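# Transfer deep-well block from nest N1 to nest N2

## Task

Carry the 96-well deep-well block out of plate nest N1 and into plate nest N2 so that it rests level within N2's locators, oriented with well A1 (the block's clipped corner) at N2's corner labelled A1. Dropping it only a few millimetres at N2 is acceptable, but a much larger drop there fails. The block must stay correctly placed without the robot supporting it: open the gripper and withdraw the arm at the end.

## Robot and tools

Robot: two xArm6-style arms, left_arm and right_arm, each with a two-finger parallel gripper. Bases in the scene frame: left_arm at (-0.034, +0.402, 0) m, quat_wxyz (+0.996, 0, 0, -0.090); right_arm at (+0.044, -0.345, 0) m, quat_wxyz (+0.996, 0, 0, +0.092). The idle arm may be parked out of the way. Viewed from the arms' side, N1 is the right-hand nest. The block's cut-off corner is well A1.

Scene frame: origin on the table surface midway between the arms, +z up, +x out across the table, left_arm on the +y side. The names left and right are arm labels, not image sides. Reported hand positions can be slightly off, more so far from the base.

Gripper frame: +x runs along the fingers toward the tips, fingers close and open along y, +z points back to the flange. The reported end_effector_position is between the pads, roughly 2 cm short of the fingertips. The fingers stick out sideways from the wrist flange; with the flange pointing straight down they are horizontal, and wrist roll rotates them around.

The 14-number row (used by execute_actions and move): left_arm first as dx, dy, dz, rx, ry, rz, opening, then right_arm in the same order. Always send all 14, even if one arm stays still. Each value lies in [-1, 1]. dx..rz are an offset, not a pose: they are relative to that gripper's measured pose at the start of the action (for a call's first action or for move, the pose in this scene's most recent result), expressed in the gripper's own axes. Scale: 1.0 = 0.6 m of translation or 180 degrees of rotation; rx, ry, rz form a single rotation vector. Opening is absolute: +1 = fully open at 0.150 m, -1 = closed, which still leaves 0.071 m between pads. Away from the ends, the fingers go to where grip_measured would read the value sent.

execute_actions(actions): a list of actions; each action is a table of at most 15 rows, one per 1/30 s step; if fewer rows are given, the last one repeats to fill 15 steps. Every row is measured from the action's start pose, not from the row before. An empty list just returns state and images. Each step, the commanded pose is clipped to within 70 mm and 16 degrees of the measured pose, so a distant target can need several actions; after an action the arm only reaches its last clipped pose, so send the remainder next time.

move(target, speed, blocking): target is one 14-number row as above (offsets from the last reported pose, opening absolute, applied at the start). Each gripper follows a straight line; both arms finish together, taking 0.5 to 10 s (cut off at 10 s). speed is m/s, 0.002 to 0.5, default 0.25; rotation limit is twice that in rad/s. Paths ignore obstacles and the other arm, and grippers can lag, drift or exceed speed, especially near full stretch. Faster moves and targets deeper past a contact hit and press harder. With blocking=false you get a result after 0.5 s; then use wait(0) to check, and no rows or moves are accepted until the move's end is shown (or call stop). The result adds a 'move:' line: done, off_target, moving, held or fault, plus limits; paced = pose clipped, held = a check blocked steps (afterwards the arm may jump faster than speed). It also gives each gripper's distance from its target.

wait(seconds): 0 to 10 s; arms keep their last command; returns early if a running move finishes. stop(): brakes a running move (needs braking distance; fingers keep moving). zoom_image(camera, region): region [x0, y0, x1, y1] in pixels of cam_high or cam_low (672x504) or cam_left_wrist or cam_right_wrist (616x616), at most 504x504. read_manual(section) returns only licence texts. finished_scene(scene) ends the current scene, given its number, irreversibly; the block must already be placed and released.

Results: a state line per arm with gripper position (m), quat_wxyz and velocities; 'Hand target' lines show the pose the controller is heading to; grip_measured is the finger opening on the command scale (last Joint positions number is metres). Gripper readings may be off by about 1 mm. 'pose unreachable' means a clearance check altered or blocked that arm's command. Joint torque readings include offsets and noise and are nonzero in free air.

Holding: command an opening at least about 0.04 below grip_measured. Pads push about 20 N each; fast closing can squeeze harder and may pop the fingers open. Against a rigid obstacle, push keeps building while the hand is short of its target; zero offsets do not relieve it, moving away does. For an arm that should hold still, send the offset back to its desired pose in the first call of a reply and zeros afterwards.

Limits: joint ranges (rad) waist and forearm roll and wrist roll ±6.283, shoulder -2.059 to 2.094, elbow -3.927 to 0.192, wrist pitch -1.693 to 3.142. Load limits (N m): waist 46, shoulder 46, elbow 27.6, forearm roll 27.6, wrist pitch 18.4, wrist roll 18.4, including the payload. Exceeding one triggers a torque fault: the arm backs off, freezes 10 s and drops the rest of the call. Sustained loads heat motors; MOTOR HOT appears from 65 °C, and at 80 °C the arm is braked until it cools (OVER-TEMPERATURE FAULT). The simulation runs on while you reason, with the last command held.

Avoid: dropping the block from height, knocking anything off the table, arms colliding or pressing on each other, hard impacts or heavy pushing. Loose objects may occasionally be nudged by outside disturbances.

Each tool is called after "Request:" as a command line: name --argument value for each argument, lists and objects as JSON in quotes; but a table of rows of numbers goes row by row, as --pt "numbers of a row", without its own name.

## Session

Request:
execute_actions --actions '[]'

Scene clock: 0.00 s.
left_arm: end_effector_position=(+0.1224, +0.2042, +0.1913) grip_measured=+0.98 end_effector_quat_wxyz=(+0.845, +0.282, +0.229, +0.394) end_effector_velocity=(-0.000, +0.000, -0.000) end_effector_angular_velocity=(+0.000, +0.001, +0.001) | right_arm: end_effector_position=(+0.4511, -0.6608, +0.1260) grip_measured=+1.00 end_effector_quat_wxyz=(+0.963, +0.107, +0.246, +0.026) end_effector_velocity=(+0.000, -0.000, +0.000) end_effector_angular_velocity=(-0.000, -0.001, -0.000)
Joint positions: left_arm=[-0.99  -0.07  -0.722 -0.466  1.415 -1.818  0.149] | right_arm=[-0.994  0.264 -1.109 -0.221  1.353 -0.761  0.15 ]
Joint velocities: left_arm=[-0.    -0.     0.001 -0.001  0.     0.     0.   ] | right_arm=[ 0.    -0.    -0.     0.    -0.001  0.     0.   ]
Joint torques (N m, as the arm reports them, + toward a larger angle): no reading
Hand target (left_arm): +0.122, +0.204, +0.191; +0.845, +0.282, +0.229, +0.394
Hand target (right_arm): +0.451, -0.661, +0.126; +0.963, +0.107, +0.246, +0.026

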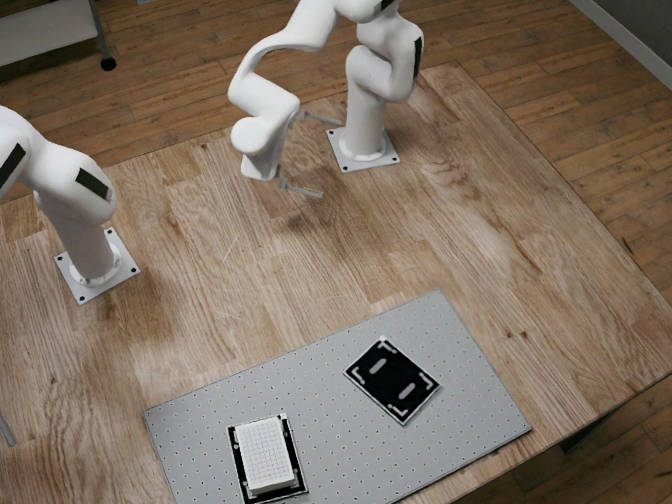

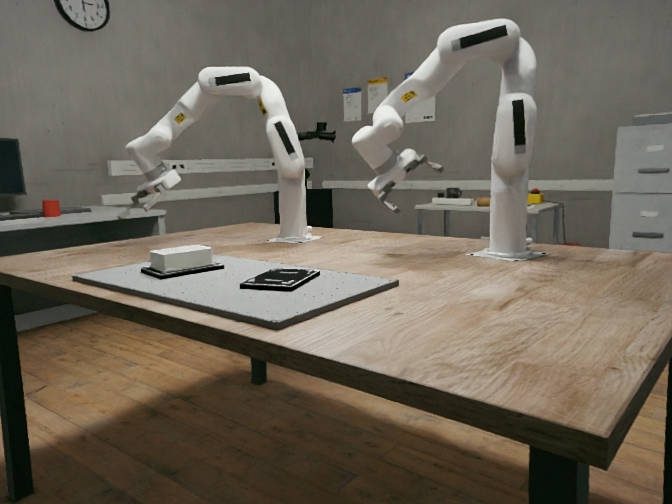

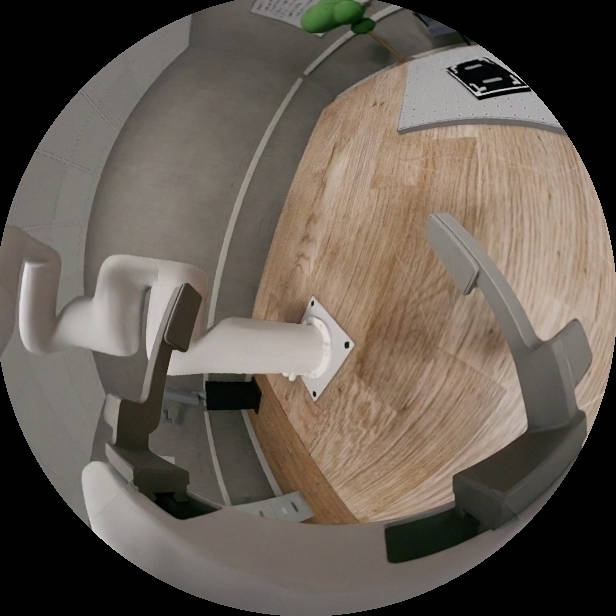

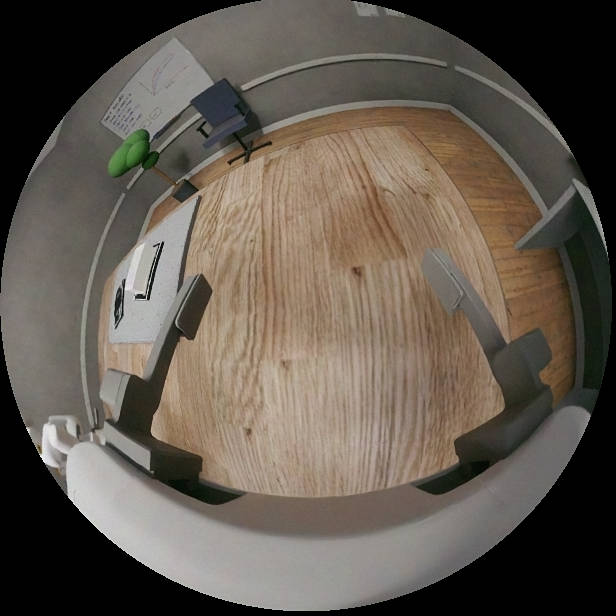

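Request:
zoom_image --camera "cam_high" --region '[210, 394, 320, 504]'

Request:
zoom_image --camera "cam_high" --region '[335, 325, 455, 445]'

Region (210, 394, 320, 504) of cam_high's 672x504 image, scaled by 4.582, with more detail than that image has.

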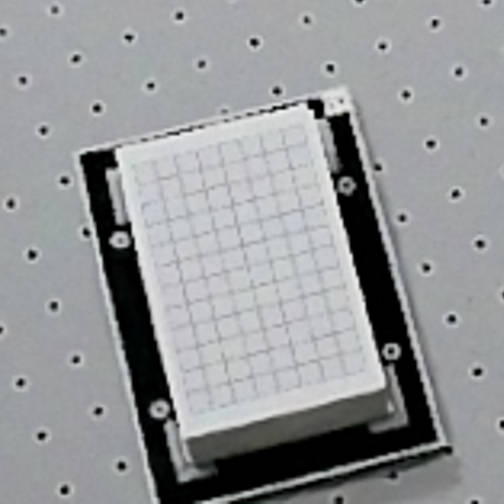

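Region (335, 325, 455, 445) of cam_high's 672x504 image, scaled by 4.200, with more detail than that image has.

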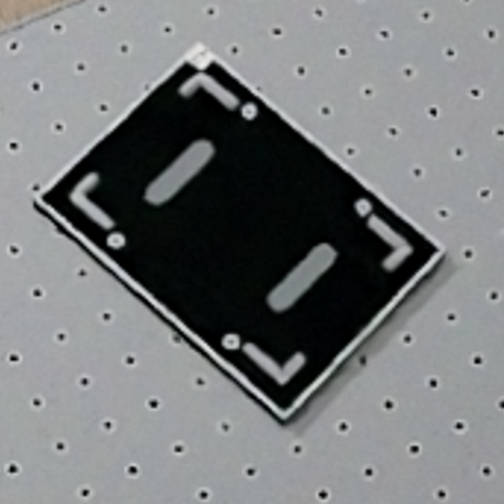

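Request:
move --target '[-0.159,0.0458,-0.0763,0.0229,-0.0913,-0.1022,1, 0.3532,0.8182,-0.057,-0.0563,-0.1638,-0.0661,0.15]' --speed 0.3

Request:
zoom_image --camera "cam_right_wrist" --region '[140, 180, 500, 500]'

Request:
zoom_image --camera "cam_high" --region '[190, 364, 330, 504]'

Scene clock: 29.07 s.
left_arm: end_effector_position=(+0.0245, +0.1568, +0.1916) grip_measured=+0.98 end_effector_quat_wxyz=(+0.910, +0.324, +0.161, +0.202) end_effector_velocity=(-0.000, +0.000, -0.000) end_effector_angular_velocity=(+0.001, -0.000, -0.002) | right_arm: end_effector_position=(+0.6227, -0.1562, +0.1026) grip_measured=+0.15 end_effector_quat_wxyz=(+0.997, -0.004, +0.001, -0.079) end_effector_velocity=(+0.001, +0.003, -0.001) end_effector_angular_velocity=(-0.005, -0.001, +0.000)
Joint positions: left_arm=[-1.426 -0.07  -0.722 -0.464  1.415 -1.819  0.149] | right_arm=[ 0.273  0.421 -0.955 -0.012  0.539  0.625  0.116]
Joint velocities: left_arm=[-0.001  0.001  0.     0.001  0.001  0.     0.   ] | right_arm=[ 0.004  0.006 -0.007 -0.009  0.002  0.011 -0.   ]
Joint torques (N m, as the arm reports them, + toward a larger angle): left_arm=[ -0.92 -11.54 -14.77  -0.28   0.16  -0.58] | right_arm=[ -1.44 -25.02 -14.87  -0.2   -1.48  -0.33]
Hand target (left_arm): +0.024, +0.157, +0.192; +0.910, +0.324, +0.161, +0.202
Hand target (right_arm): +0.623, -0.156, +0.102; +0.997, -0.004, +0.001, -0.079
Off the commanded pose (left_arm): 0.001 m, 0 deg.
Off the commanded pose (right_arm): 0.004 m, 0 deg.
move: off_target (right_arm)

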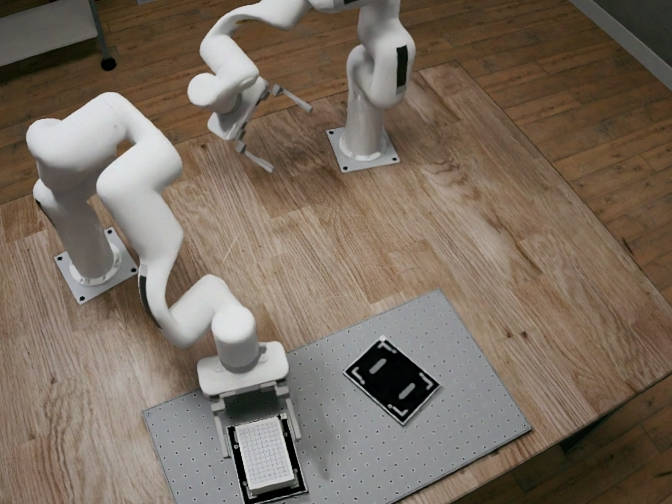

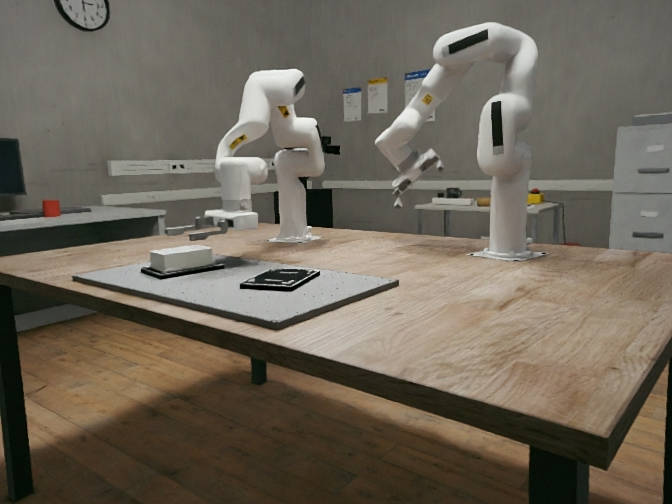

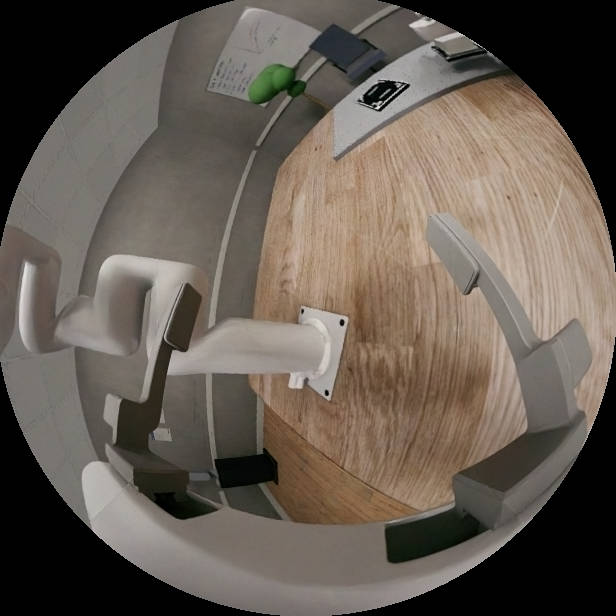

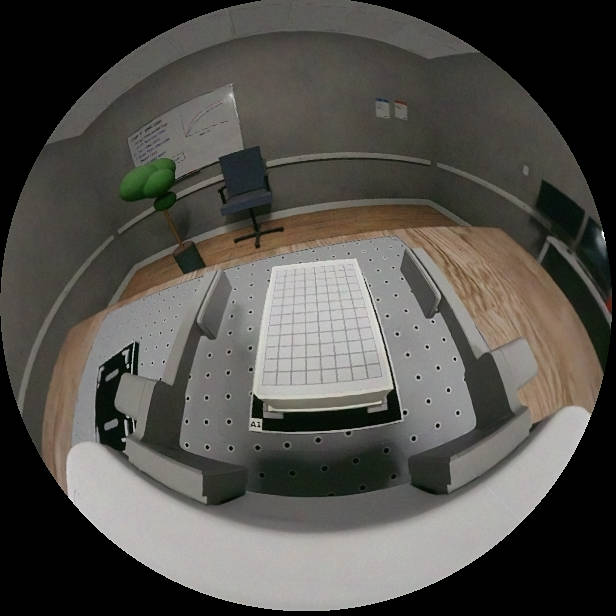

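Region (140, 180, 500, 500) of cam_right_wrist's 616x616 image, scaled by 1.400, with more detail than that image has.

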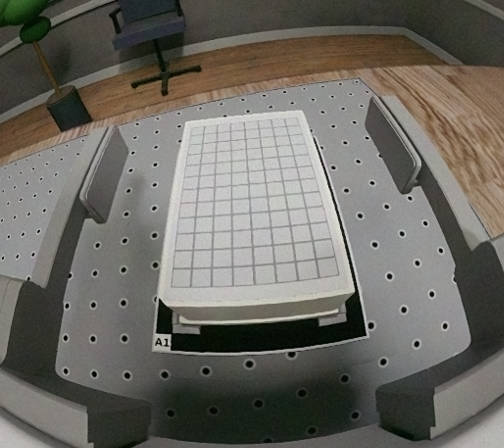

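Region (190, 364, 330, 504) of cam_high's 672x504 image, scaled by 3.600, with more detail than that image has.

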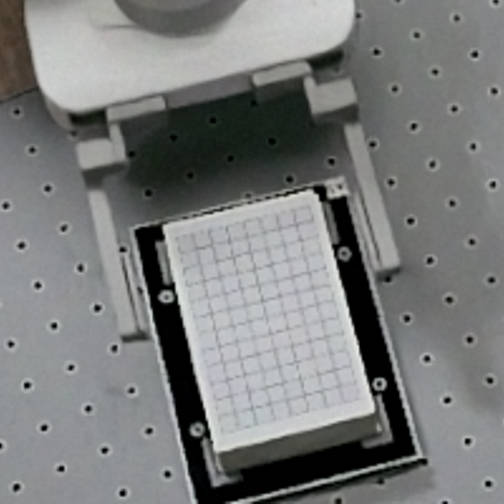

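Request:
move --target '[0,0,0,0,0,0,1, 0,0.0045,-0.0943,0.0025,-0.0006,0,-0.25]' --speed 0.1

Request:
zoom_image --camera "cam_right_wrist" --region '[140, 180, 500, 500]'

Request:
zoom_image --camera "cam_high" --region '[210, 394, 320, 504]'

Scene clock: 33.07 s.
left_arm: end_effector_position=(+0.0245, +0.1568, +0.1916) grip_measured=+0.98 end_effector_quat_wxyz=(+0.910, +0.324, +0.161, +0.202) end_effector_velocity=(+0.000, -0.000, -0.000) end_effector_angular_velocity=(-0.002, -0.001, +0.001) | right_arm: end_effector_position=(+0.6235, -0.1537, +0.0467) grip_measured=-0.25 end_effector_quat_wxyz=(+0.997, +0.000, -0.001, -0.079) end_effector_velocity=(+0.001, +0.000, -0.000) end_effector_angular_velocity=(+0.001, -0.002, +0.001)
Joint positions: left_arm=[-1.426 -0.07  -0.722 -0.464  1.415 -1.819  0.149] | right_arm=[ 0.277  0.576 -0.984 -0.002  0.405  0.62   0.101]
Joint velocities: left_arm=[-0.    -0.    -0.     0.    -0.002 -0.    -0.   ] | right_arm=[ 0.     0.003 -0.002 -0.001 -0.003  0.     0.   ]
Joint torques (N m, as the arm reports them, + toward a larger angle): left_arm=[ -0.82 -11.66 -14.92  -0.06   0.22  -0.63] | right_arm=[ -0.52 -25.76 -13.46  -0.31  -1.15  -0.64]
Hand target (left_arm): +0.025, +0.157, +0.192; +0.910, +0.324, +0.161, +0.202
Hand target (right_arm): +0.623, -0.154, +0.046; +0.997, -0.000, -0.001, -0.079
Off the commanded pose (left_arm): 0.000 m, 0 deg.
Off the commanded pose (right_arm): 0.001 m, 0 deg.
move: done

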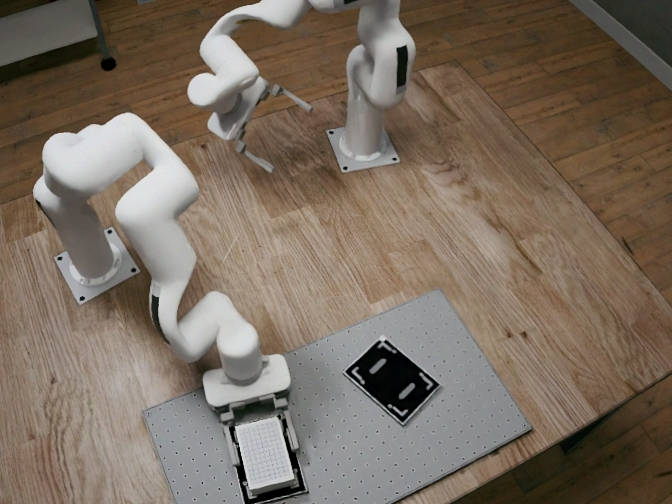

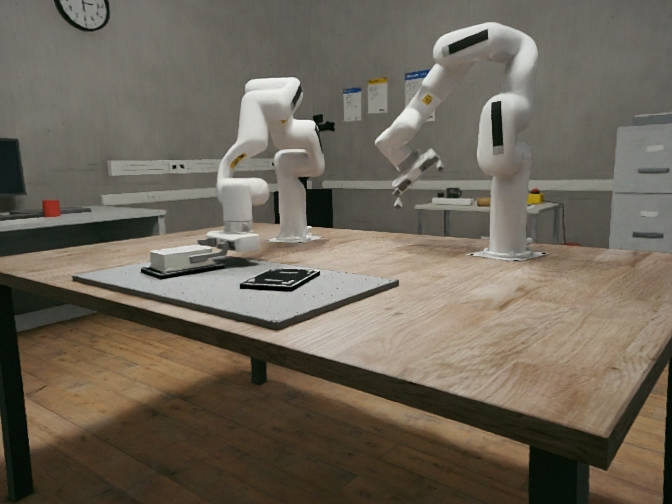

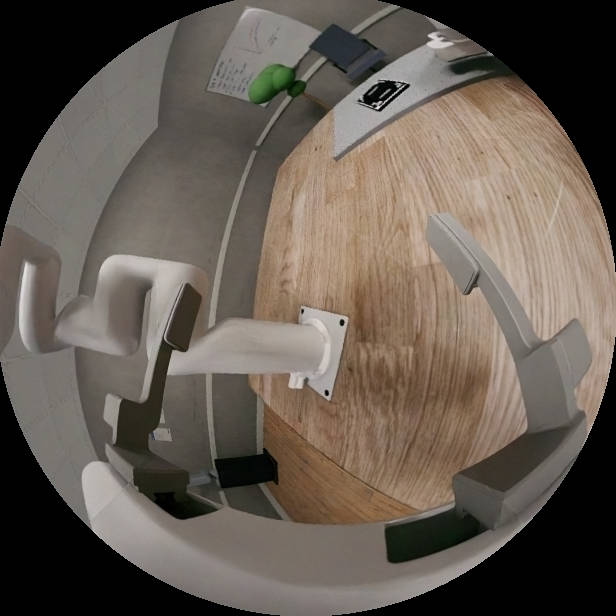

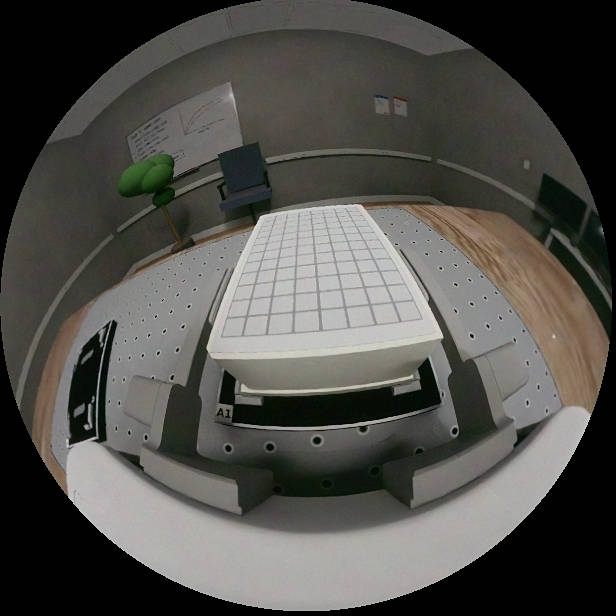

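Region (140, 180, 500, 500) of cam_right_wrist's 616x616 image, scaled by 1.400, with more detail than that image has.

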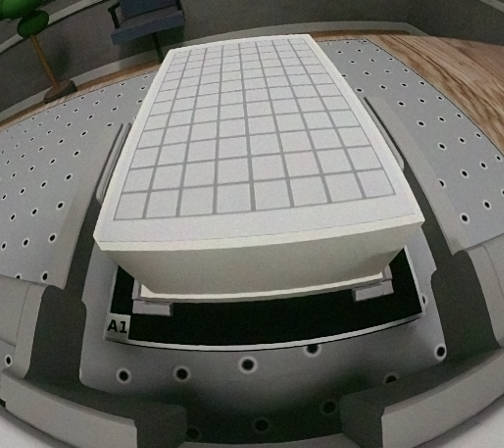

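Region (210, 394, 320, 504) of cam_high's 672x504 image, scaled by 4.582, with more detail than that image has.

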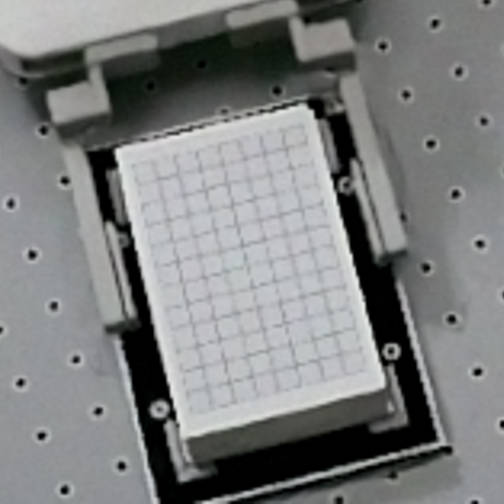

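Request:
zoom_image --camera "cam_high" --region '[220, 425, 270, 475]'

Request:
zoom_image --camera "cam_high" --region '[260, 412, 310, 462]'

Region (220, 425, 270, 475) of cam_high's 672x504 image, scaled by 10.080, with more detail than that image has.

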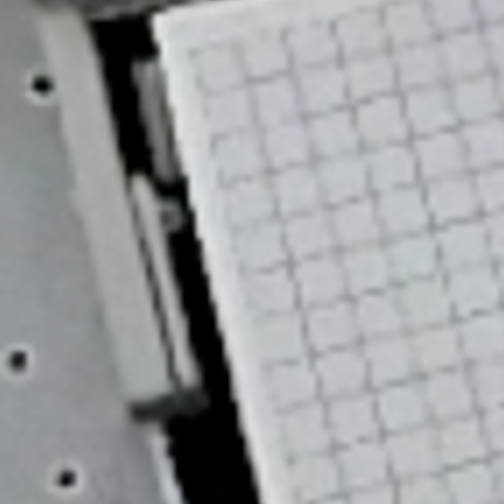

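Region (260, 412, 310, 462) of cam_high's 672x504 image, scaled by 10.080, with more detail than that image has.

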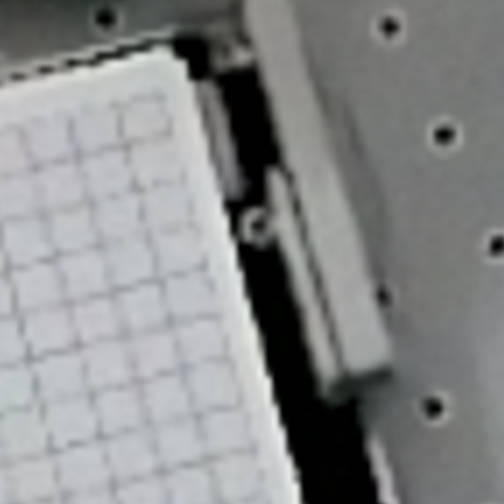

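Request:
execute_actions --actions '[[[0,0,0,0,0,0,1,0,-0.0005,-0.0002,0,0,-0.0005,-0.3],[0,0,0,0,0,0,1,0,-0.001,-0.0004,0,0,-0.001,-0.35],[0,0,0,0,0,0,1,0,-0.0016,-0.0006,0,0,-0.0016,-0.4],[0,0,0,0,0,0,1,0,-0.0022,-0.0008,0,0,-0.0022,-0.45],[0,0,0,0,0,0,1,0,-0.0027,-0.001,0,0,-0.0028,-0.5],[0,0,0,0,0,0,1,0,-0.0027,-0.001,0,0,-0.0028,-0.54],[0,0,0,0,0,0,1,0,-0.0027,-0.001,0,0,-0.0028,-0.57],[0,0,0,0,0,0,1,0,-0.0027,-0.001,0,0,-0.0028,-0.60],[0,0,0,0,0,0,1,0,-0.0027,-0.001,0,0,-0.0028,-0.62],[0,0,0,0,0,0,1,0,-0.0027,-0.001,0,0,-0.0028,-0.64],[0,0,0,0,0,0,1,0,-0.0027,-0.001,0,0,-0.0028,-0.655],[0,0,0,0,0,0,1,0,-0.0027,-0.001,0,0,-0.0028,-0.67],[0,0,0,0,0,0,1,0,-0.0027,-0.001,0,0,-0.0028,-0.685],[0,0,0,0,0,0,1,0,-0.0027,-0.001,0,0,-0.0028,-0.70],[0,0,0,0,0,0,1,0,-0.0027,-0.001,0,0,-0.0028,-0.715]],[[0,0,0,0,0,0,1,0,0,0,0,0,0,-0.73],[0,0,0,0,0,0,1,0,0,0,0,0,0,-0.745],[0,0,0,0,0,0,1,0,0,0,0,0,0,-0.76],[0,0,0,0,0,0,1,0,0,0,0,0,0,-0.78],[0,0,0,0,0,0,1,0,0,0,0,0,0,-0.8]]]'

Request:
zoom_image --camera "cam_right_wrist" --region '[200, 330, 452, 450]'

Request:
zoom_image --camera "cam_high" --region '[210, 394, 320, 504]'

Scene clock: 41.70 s.
left_arm: end_effector_position=(+0.0245, +0.1568, +0.1916) grip_measured=+0.98 end_effector_quat_wxyz=(+0.910, +0.324, +0.161, +0.202) end_effector_velocity=(+0.000, -0.000, +0.000) end_effector_angular_velocity=(-0.001, +0.000, +0.001) | right_arm: end_effector_position=(+0.6232, -0.1553, +0.0462) grip_measured=-0.70 end_effector_quat_wxyz=(+0.997, +0.000, -0.001, -0.083) end_effector_velocity=(+0.000, +0.000, +0.001) end_effector_angular_velocity=(+0.001, -0.001, +0.000)
Joint positions: left_arm=[-1.426 -0.07  -0.722 -0.464  1.415 -1.819  0.149] | right_arm=[ 0.277  0.577 -0.983 -0.002  0.404  0.628  0.083]
Joint velocities: left_arm=[ 0.001 -0.    -0.     0.    -0.     0.     0.   ] | right_arm=[ 0.    -0.002  0.     0.001  0.001 -0.001  0.   ]
Joint torques (N m, as the arm reports them, + toward a larger angle): left_arm=[ -0.82 -11.24 -14.86  -0.1    0.26  -0.64] | right_arm=[ -0.45 -26.32 -13.72  -0.55  -1.57  -0.29]
Hand target (left_arm): +0.025, +0.157, +0.192; +0.910, +0.324, +0.161, +0.202
Hand target (right_arm): +0.623, -0.155, +0.046; +0.997, +0.000, -0.001, -0.083
Off the commanded pose (left_arm): 0.000 m, 0 deg.
Off the commanded pose (right_arm): 0.000 m, 0 deg.

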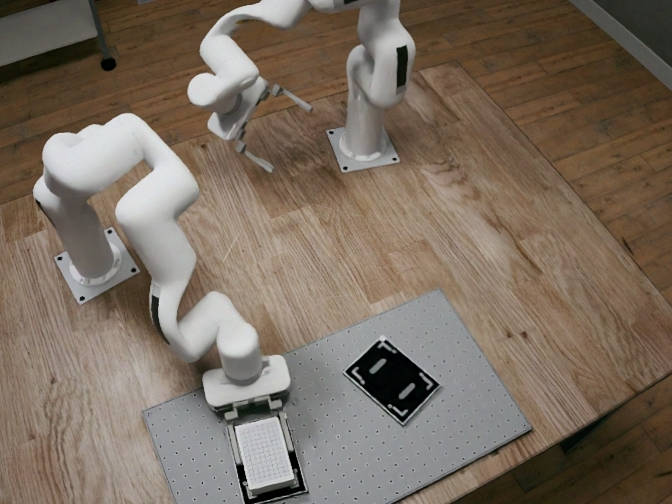

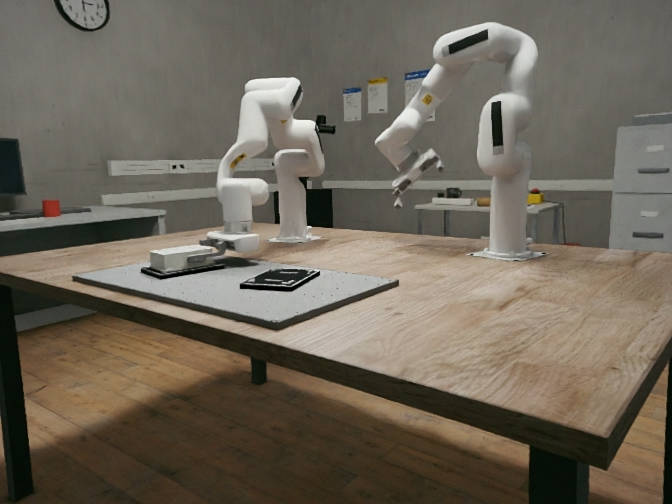

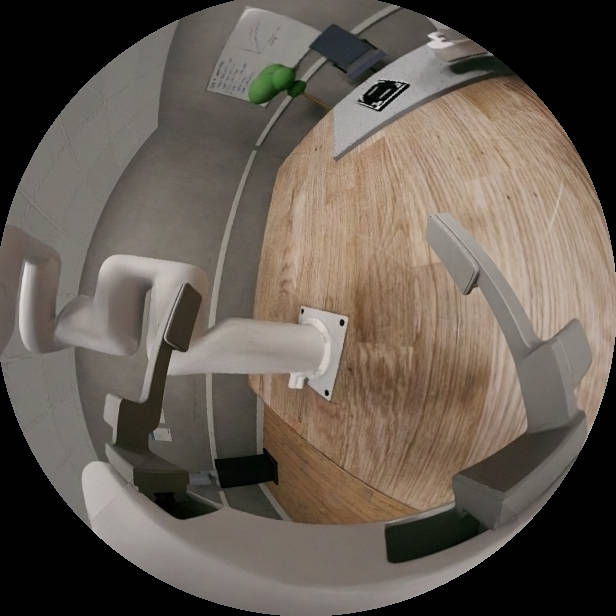

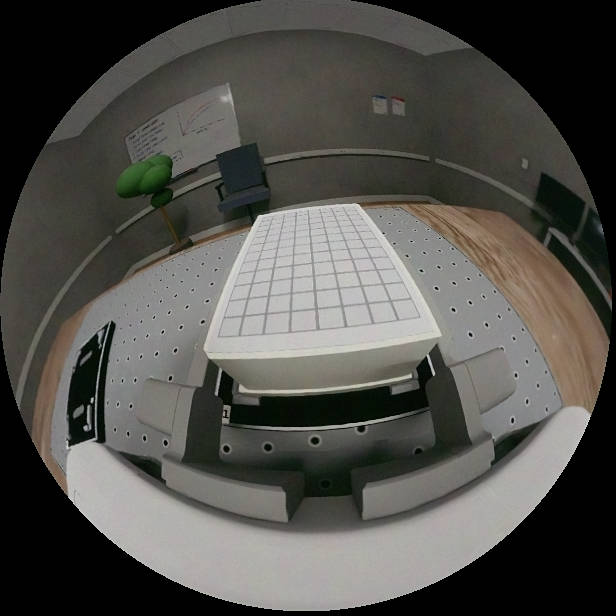

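Region (200, 330, 452, 450) of cam_right_wrist's 616x616 image, scaled by 2.000, with more detail than that image has; it fills the top 240 rows of this view, and the rest is white.

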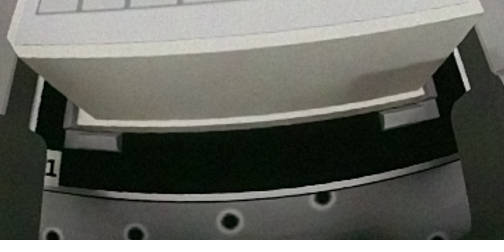

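Region (210, 394, 320, 504) of cam_high's 672x504 image, scaled by 4.582, with more detail than that image has.

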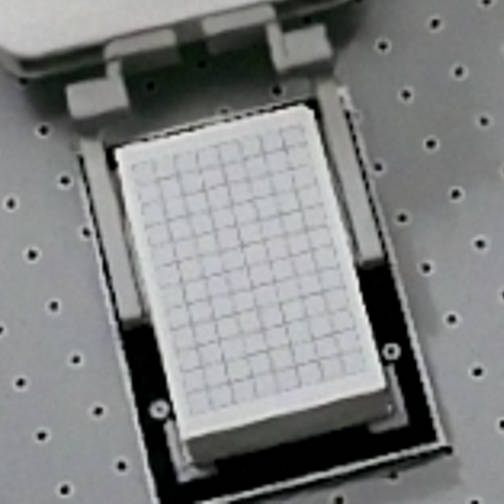

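Clean grasp with no side load. Lifting 14 mm to take reference views.

Request:
move --target '[0,0,0,0,0,0,1, 0,0,0.0233,0,0,0,-0.8]' --speed 0.04

Request:
zoom_image --camera "cam_right_wrist" --region '[200, 330, 452, 450]'

Request:
zoom_image --camera "cam_right_wrist" --region '[220, 375, 292, 435]'

Request:
zoom_image --camera "cam_right_wrist" --region '[368, 365, 440, 425]'

Scene clock: 45.27 s.
left_arm: end_effector_position=(+0.0245, +0.1568, +0.1916) grip_measured=+0.98 end_effector_quat_wxyz=(+0.910, +0.324, +0.161, +0.202) end_effector_velocity=(+0.000, -0.000, -0.000) end_effector_angular_velocity=(-0.000, -0.000, -0.002) | right_arm: end_effector_position=(+0.6231, -0.1553, +0.0599) grip_measured=-0.70 end_effector_quat_wxyz=(+0.997, +0.000, -0.001, -0.083) end_effector_velocity=(-0.001, -0.000, -0.002) end_effector_angular_velocity=(-0.002, +0.004, +0.002)
Joint positions: left_arm=[-1.426 -0.07  -0.722 -0.464  1.415 -1.819  0.149] | right_arm=[ 0.277  0.538 -0.973 -0.002  0.433  0.628  0.083]
Joint velocities: left_arm=[-0.    -0.     0.     0.001  0.     0.001  0.   ] | right_arm=[ 0.     0.001  0.002 -0.001  0.001 -0.001  0.   ]
Joint torques (N m, as the arm reports them, + toward a larger angle): left_arm=[ -0.61 -11.61 -14.99   0.11   0.25  -0.63] | right_arm=[ -0.51 -27.73 -14.84  -0.35  -1.96  -0.22]
Hand target (left_arm): +0.025, +0.157, +0.192; +0.910, +0.324, +0.161, +0.202
Hand target (right_arm): +0.623, -0.155, +0.060; +0.997, +0.000, -0.001, -0.083
Off the commanded pose (left_arm): 0.000 m, 0 deg.
Off the commanded pose (right_arm): 0.000 m, 0 deg.
move: done

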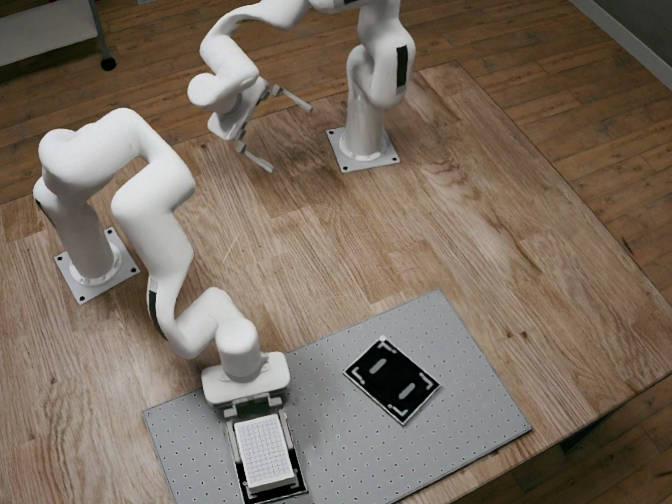

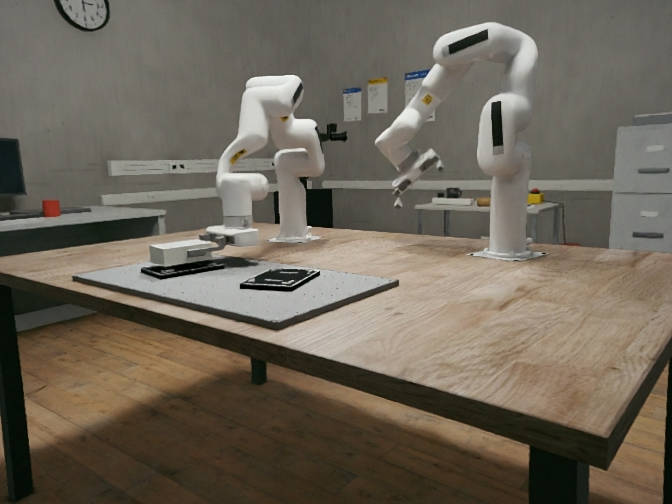

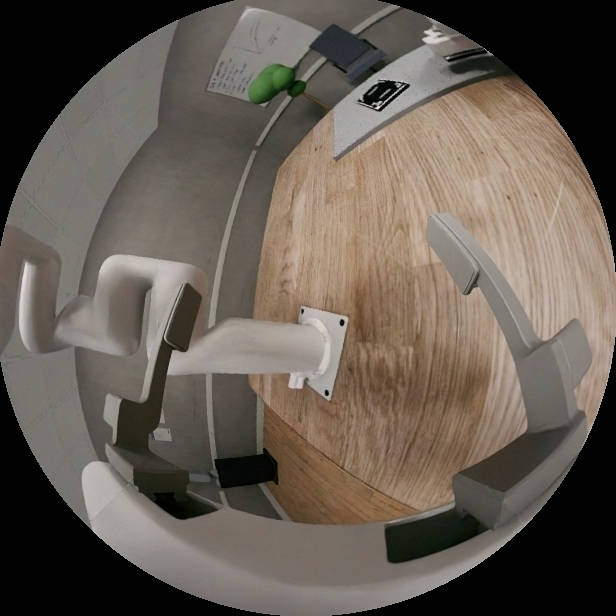

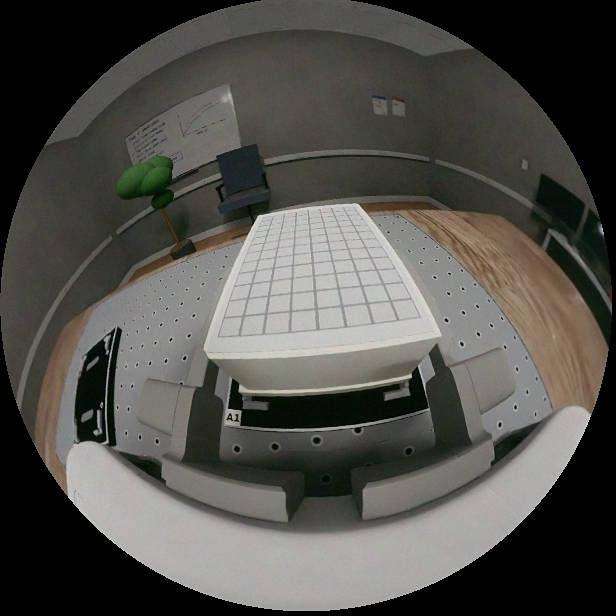

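Region (200, 330, 452, 450) of cam_right_wrist's 616x616 image, scaled by 2.000, with more detail than that image has; it fills the top 240 rows of this view, and the rest is white.

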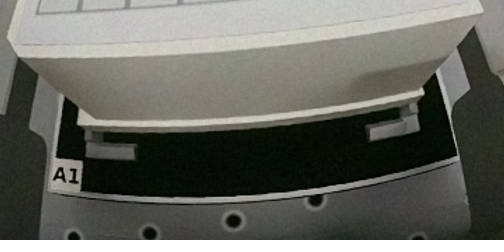

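Region (220, 375, 292, 435) of cam_right_wrist's 616x616 image, scaled by 7.000, with more detail than that image has.

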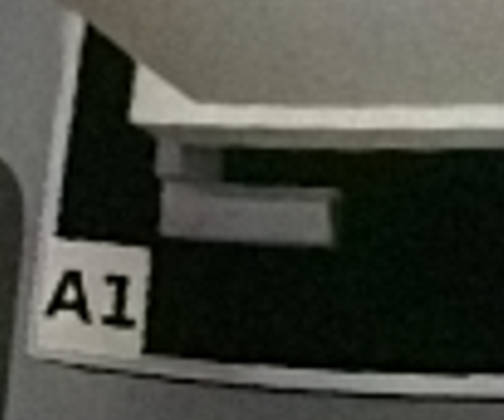

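Region (368, 365, 440, 425) of cam_right_wrist's 616x616 image, scaled by 7.000, with more detail than that image has.

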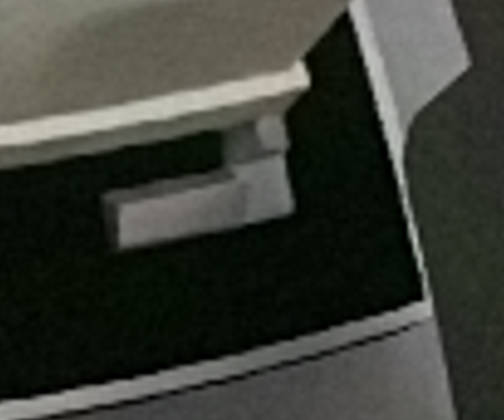

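Request:
move --target '[0,0,0,0,0,0,1, -0.1512,0.467,0.001,0,0,0.1651,-0.8]' --speed 0.17

Request:
zoom_image --camera "cam_right_wrist" --region '[200, 330, 452, 450]'

Request:
zoom_image --camera "cam_right_wrist" --region '[220, 375, 292, 435]'

Request:
zoom_image --camera "cam_right_wrist" --region '[368, 365, 440, 425]'

Scene clock: 53.73 s.
left_arm: end_effector_position=(+0.0245, +0.1568, +0.1916) grip_measured=+0.98 end_effector_quat_wxyz=(+0.910, +0.324, +0.161, +0.202) end_effector_velocity=(-0.000, +0.001, -0.001) end_effector_angular_velocity=(+0.003, -0.000, +0.001) | right_arm: end_effector_position=(+0.5814, +0.1353, +0.0605) grip_measured=-0.70 end_effector_quat_wxyz=(+0.985, -0.001, -0.001, +0.175) end_effector_velocity=(+0.000, +0.003, +0.002) end_effector_angular_velocity=(+0.003, -0.002, +0.004)
Joint positions: left_arm=[-1.426 -0.07  -0.722 -0.464  1.415 -1.819  0.149] | right_arm=[ 0.64   0.784 -1.44  -0.006  0.655  0.477  0.083]
Joint velocities: left_arm=[ 0.    -0.     0.003 -0.    -0.    -0.001 -0.   ] | right_arm=[ 0.002  0.002 -0.008  0.001  0.002 -0.002  0.   ]
Joint torques (N m, as the arm reports them, + toward a larger angle): left_arm=[ -0.97 -11.23 -14.98  -0.28   0.16  -0.6 ] | right_arm=[ -0.43 -31.42 -17.68  -0.38  -1.59  -0.46]
Hand target (left_arm): +0.025, +0.157, +0.192; +0.910, +0.324, +0.161, +0.202
Hand target (right_arm): +0.581, +0.136, +0.061; +0.985, -0.001, -0.002, +0.175
Off the commanded pose (left_arm): 0.000 m, 0 deg.
Off the commanded pose (right_arm): 0.001 m, 0 deg.
move: done

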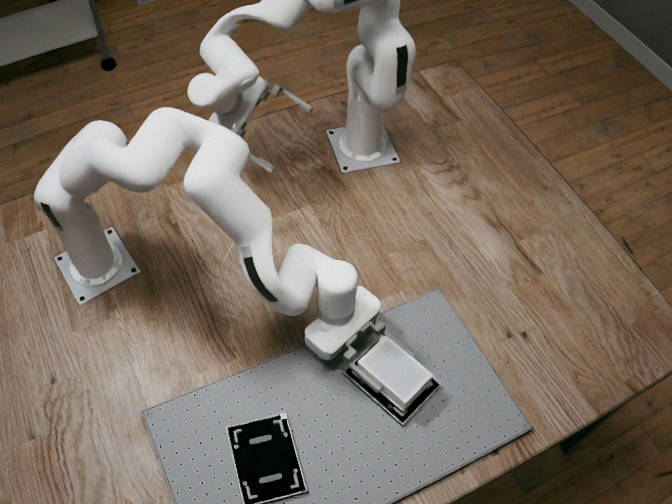

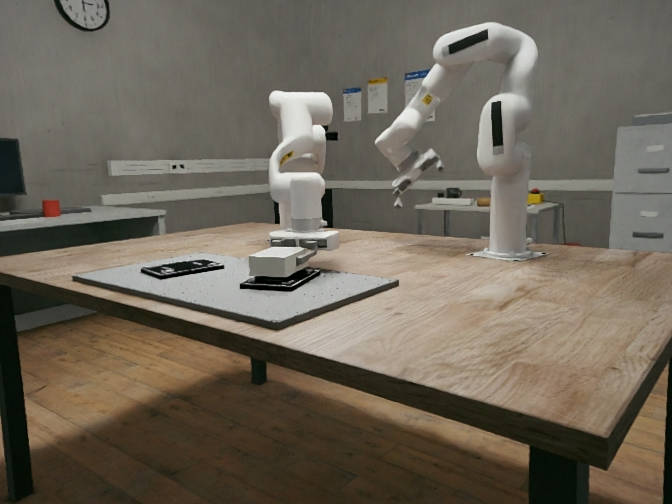

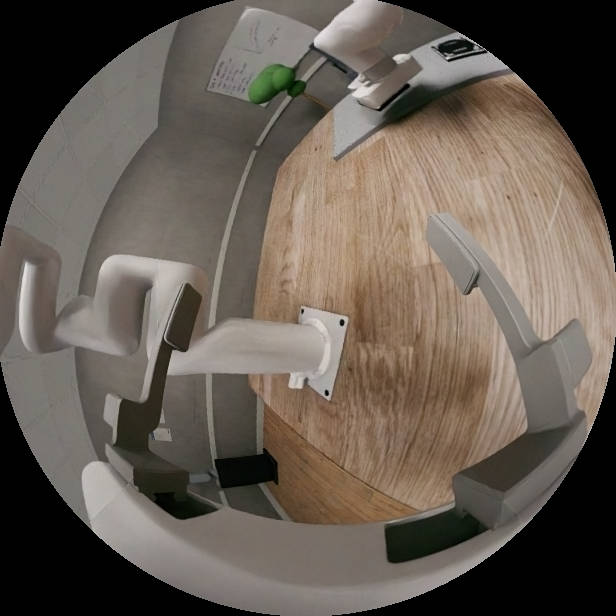

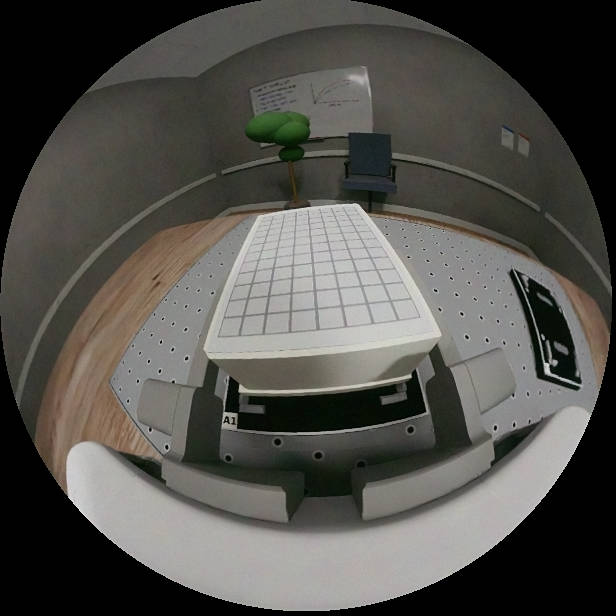

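Region (200, 330, 452, 450) of cam_right_wrist's 616x616 image, scaled by 2.000, with more detail than that image has; it fills the top 240 rows of this view, and the rest is white.

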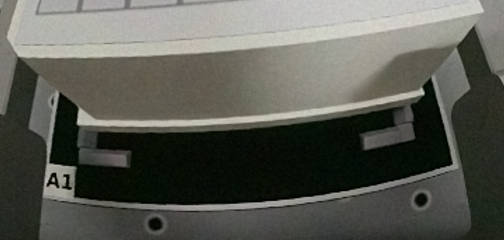

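Region (220, 375, 292, 435) of cam_right_wrist's 616x616 image, scaled by 7.000, with more detail than that image has.

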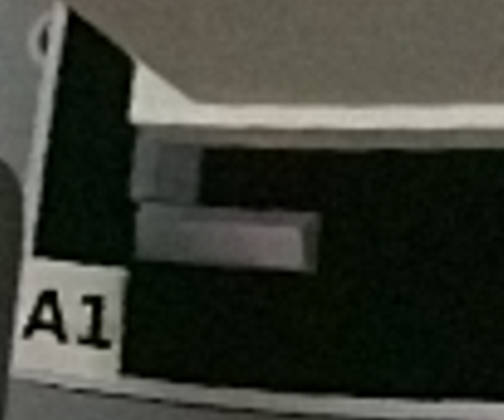

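Region (368, 365, 440, 425) of cam_right_wrist's 616x616 image, scaled by 7.000, with more detail than that image has.

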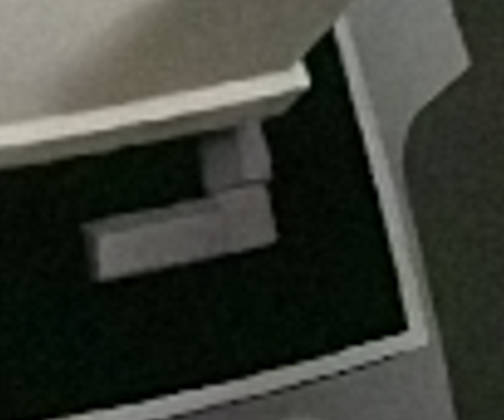

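Request:
wait --seconds 0

Request:
zoom_image --camera "cam_right_wrist" --region '[220, 375, 292, 435]'

Request:
zoom_image --camera "cam_right_wrist" --region '[368, 365, 440, 425]'

Scene clock: 55.53 s.
left_arm: end_effector_position=(+0.0245, +0.1568, +0.1916) grip_measured=+0.98 end_effector_quat_wxyz=(+0.910, +0.324, +0.161, +0.202) end_effector_velocity=(-0.000, -0.001, +0.000) end_effector_angular_velocity=(-0.003, +0.001, -0.001) | right_arm: end_effector_position=(+0.5813, +0.1357, +0.0606) grip_measured=-0.70 end_effector_quat_wxyz=(+0.985, -0.001, -0.002, +0.175) end_effector_velocity=(+0.000, +0.000, +0.001) end_effector_angular_velocity=(+0.000, -0.000, +0.000)
Joint positions: left_arm=[-1.426 -0.07  -0.722 -0.464  1.415 -1.819  0.149] | right_arm=[ 0.641  0.784 -1.441 -0.006  0.655  0.477  0.083]
Joint velocities: left_arm=[-0.    -0.    -0.002 -0.    -0.     0.001 -0.   ] | right_arm=[-0.    -0.001  0.     0.     0.001 -0.    -0.   ]
Joint torques (N m, as the arm reports them, + toward a larger angle): left_arm=[ -0.9  -11.43 -14.97  -0.06   0.23  -0.59] | right_arm=[ -0.45 -32.65 -17.29  -0.4   -1.81  -0.63]
Hand target (left_arm): +0.025, +0.157, +0.192; +0.910, +0.324, +0.161, +0.202
Hand target (right_arm): +0.581, +0.136, +0.061; +0.985, -0.001, -0.002, +0.175
Off the commanded pose (left_arm): 0.000 m, 0 deg.
Off the commanded pose (right_arm): 0.001 m, 0 deg.

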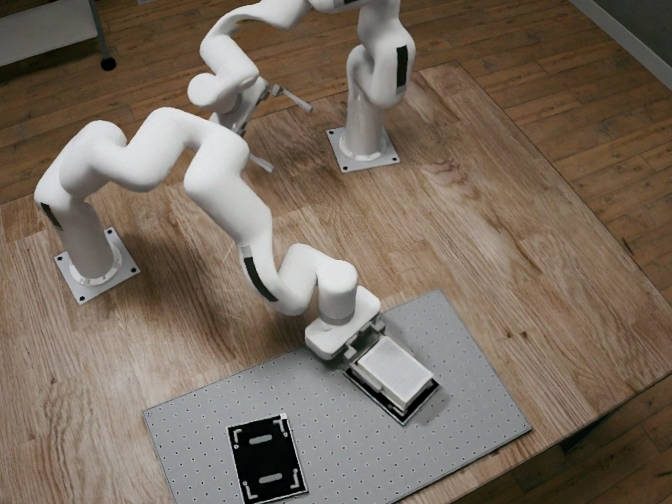

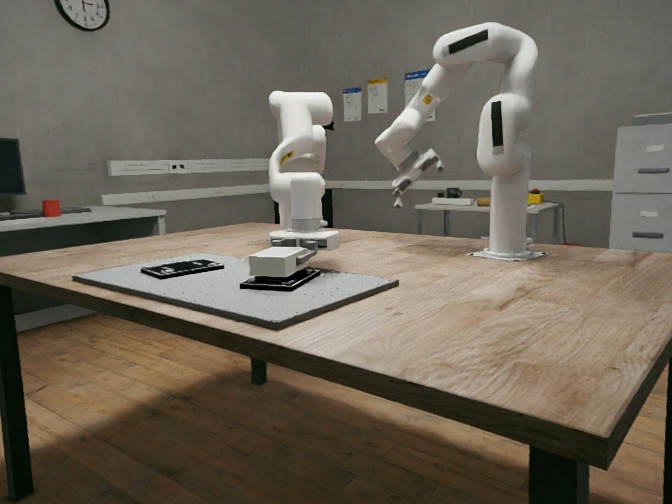

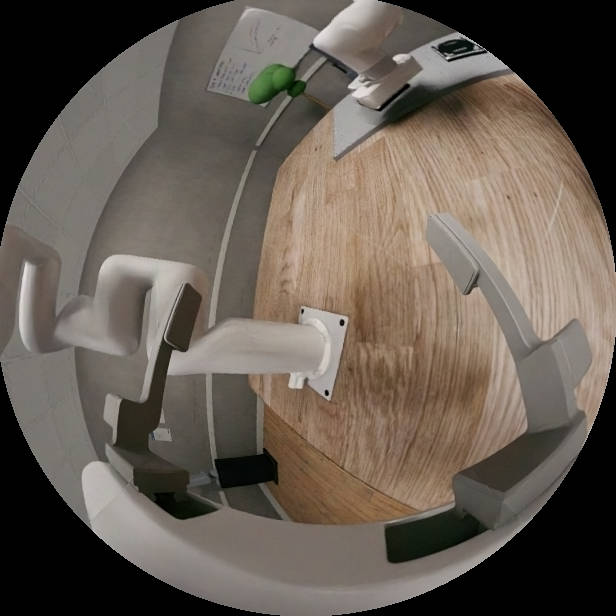

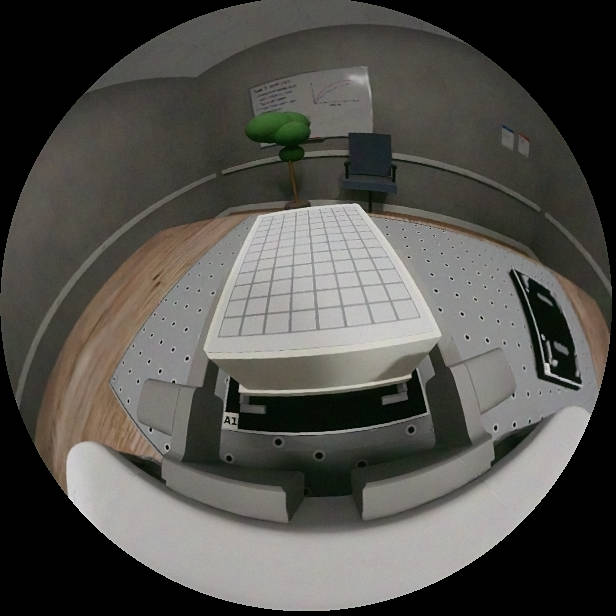

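Region (220, 375, 292, 435) of cam_right_wrist's 616x616 image, scaled by 7.000, with more detail than that image has.

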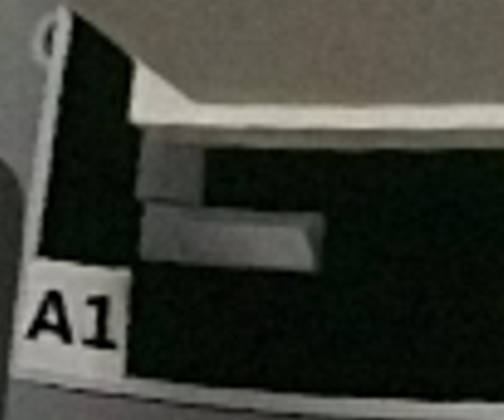

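Region (368, 365, 440, 425) of cam_right_wrist's 616x616 image, scaled by 7.000, with more detail than that image has.

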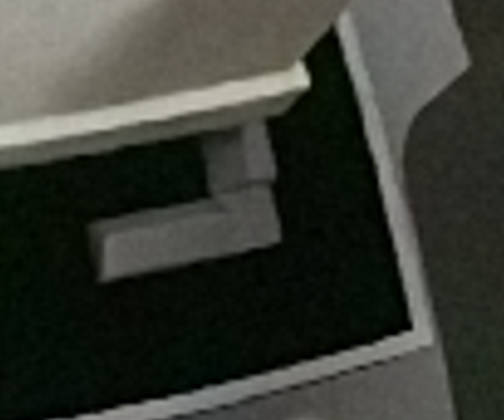

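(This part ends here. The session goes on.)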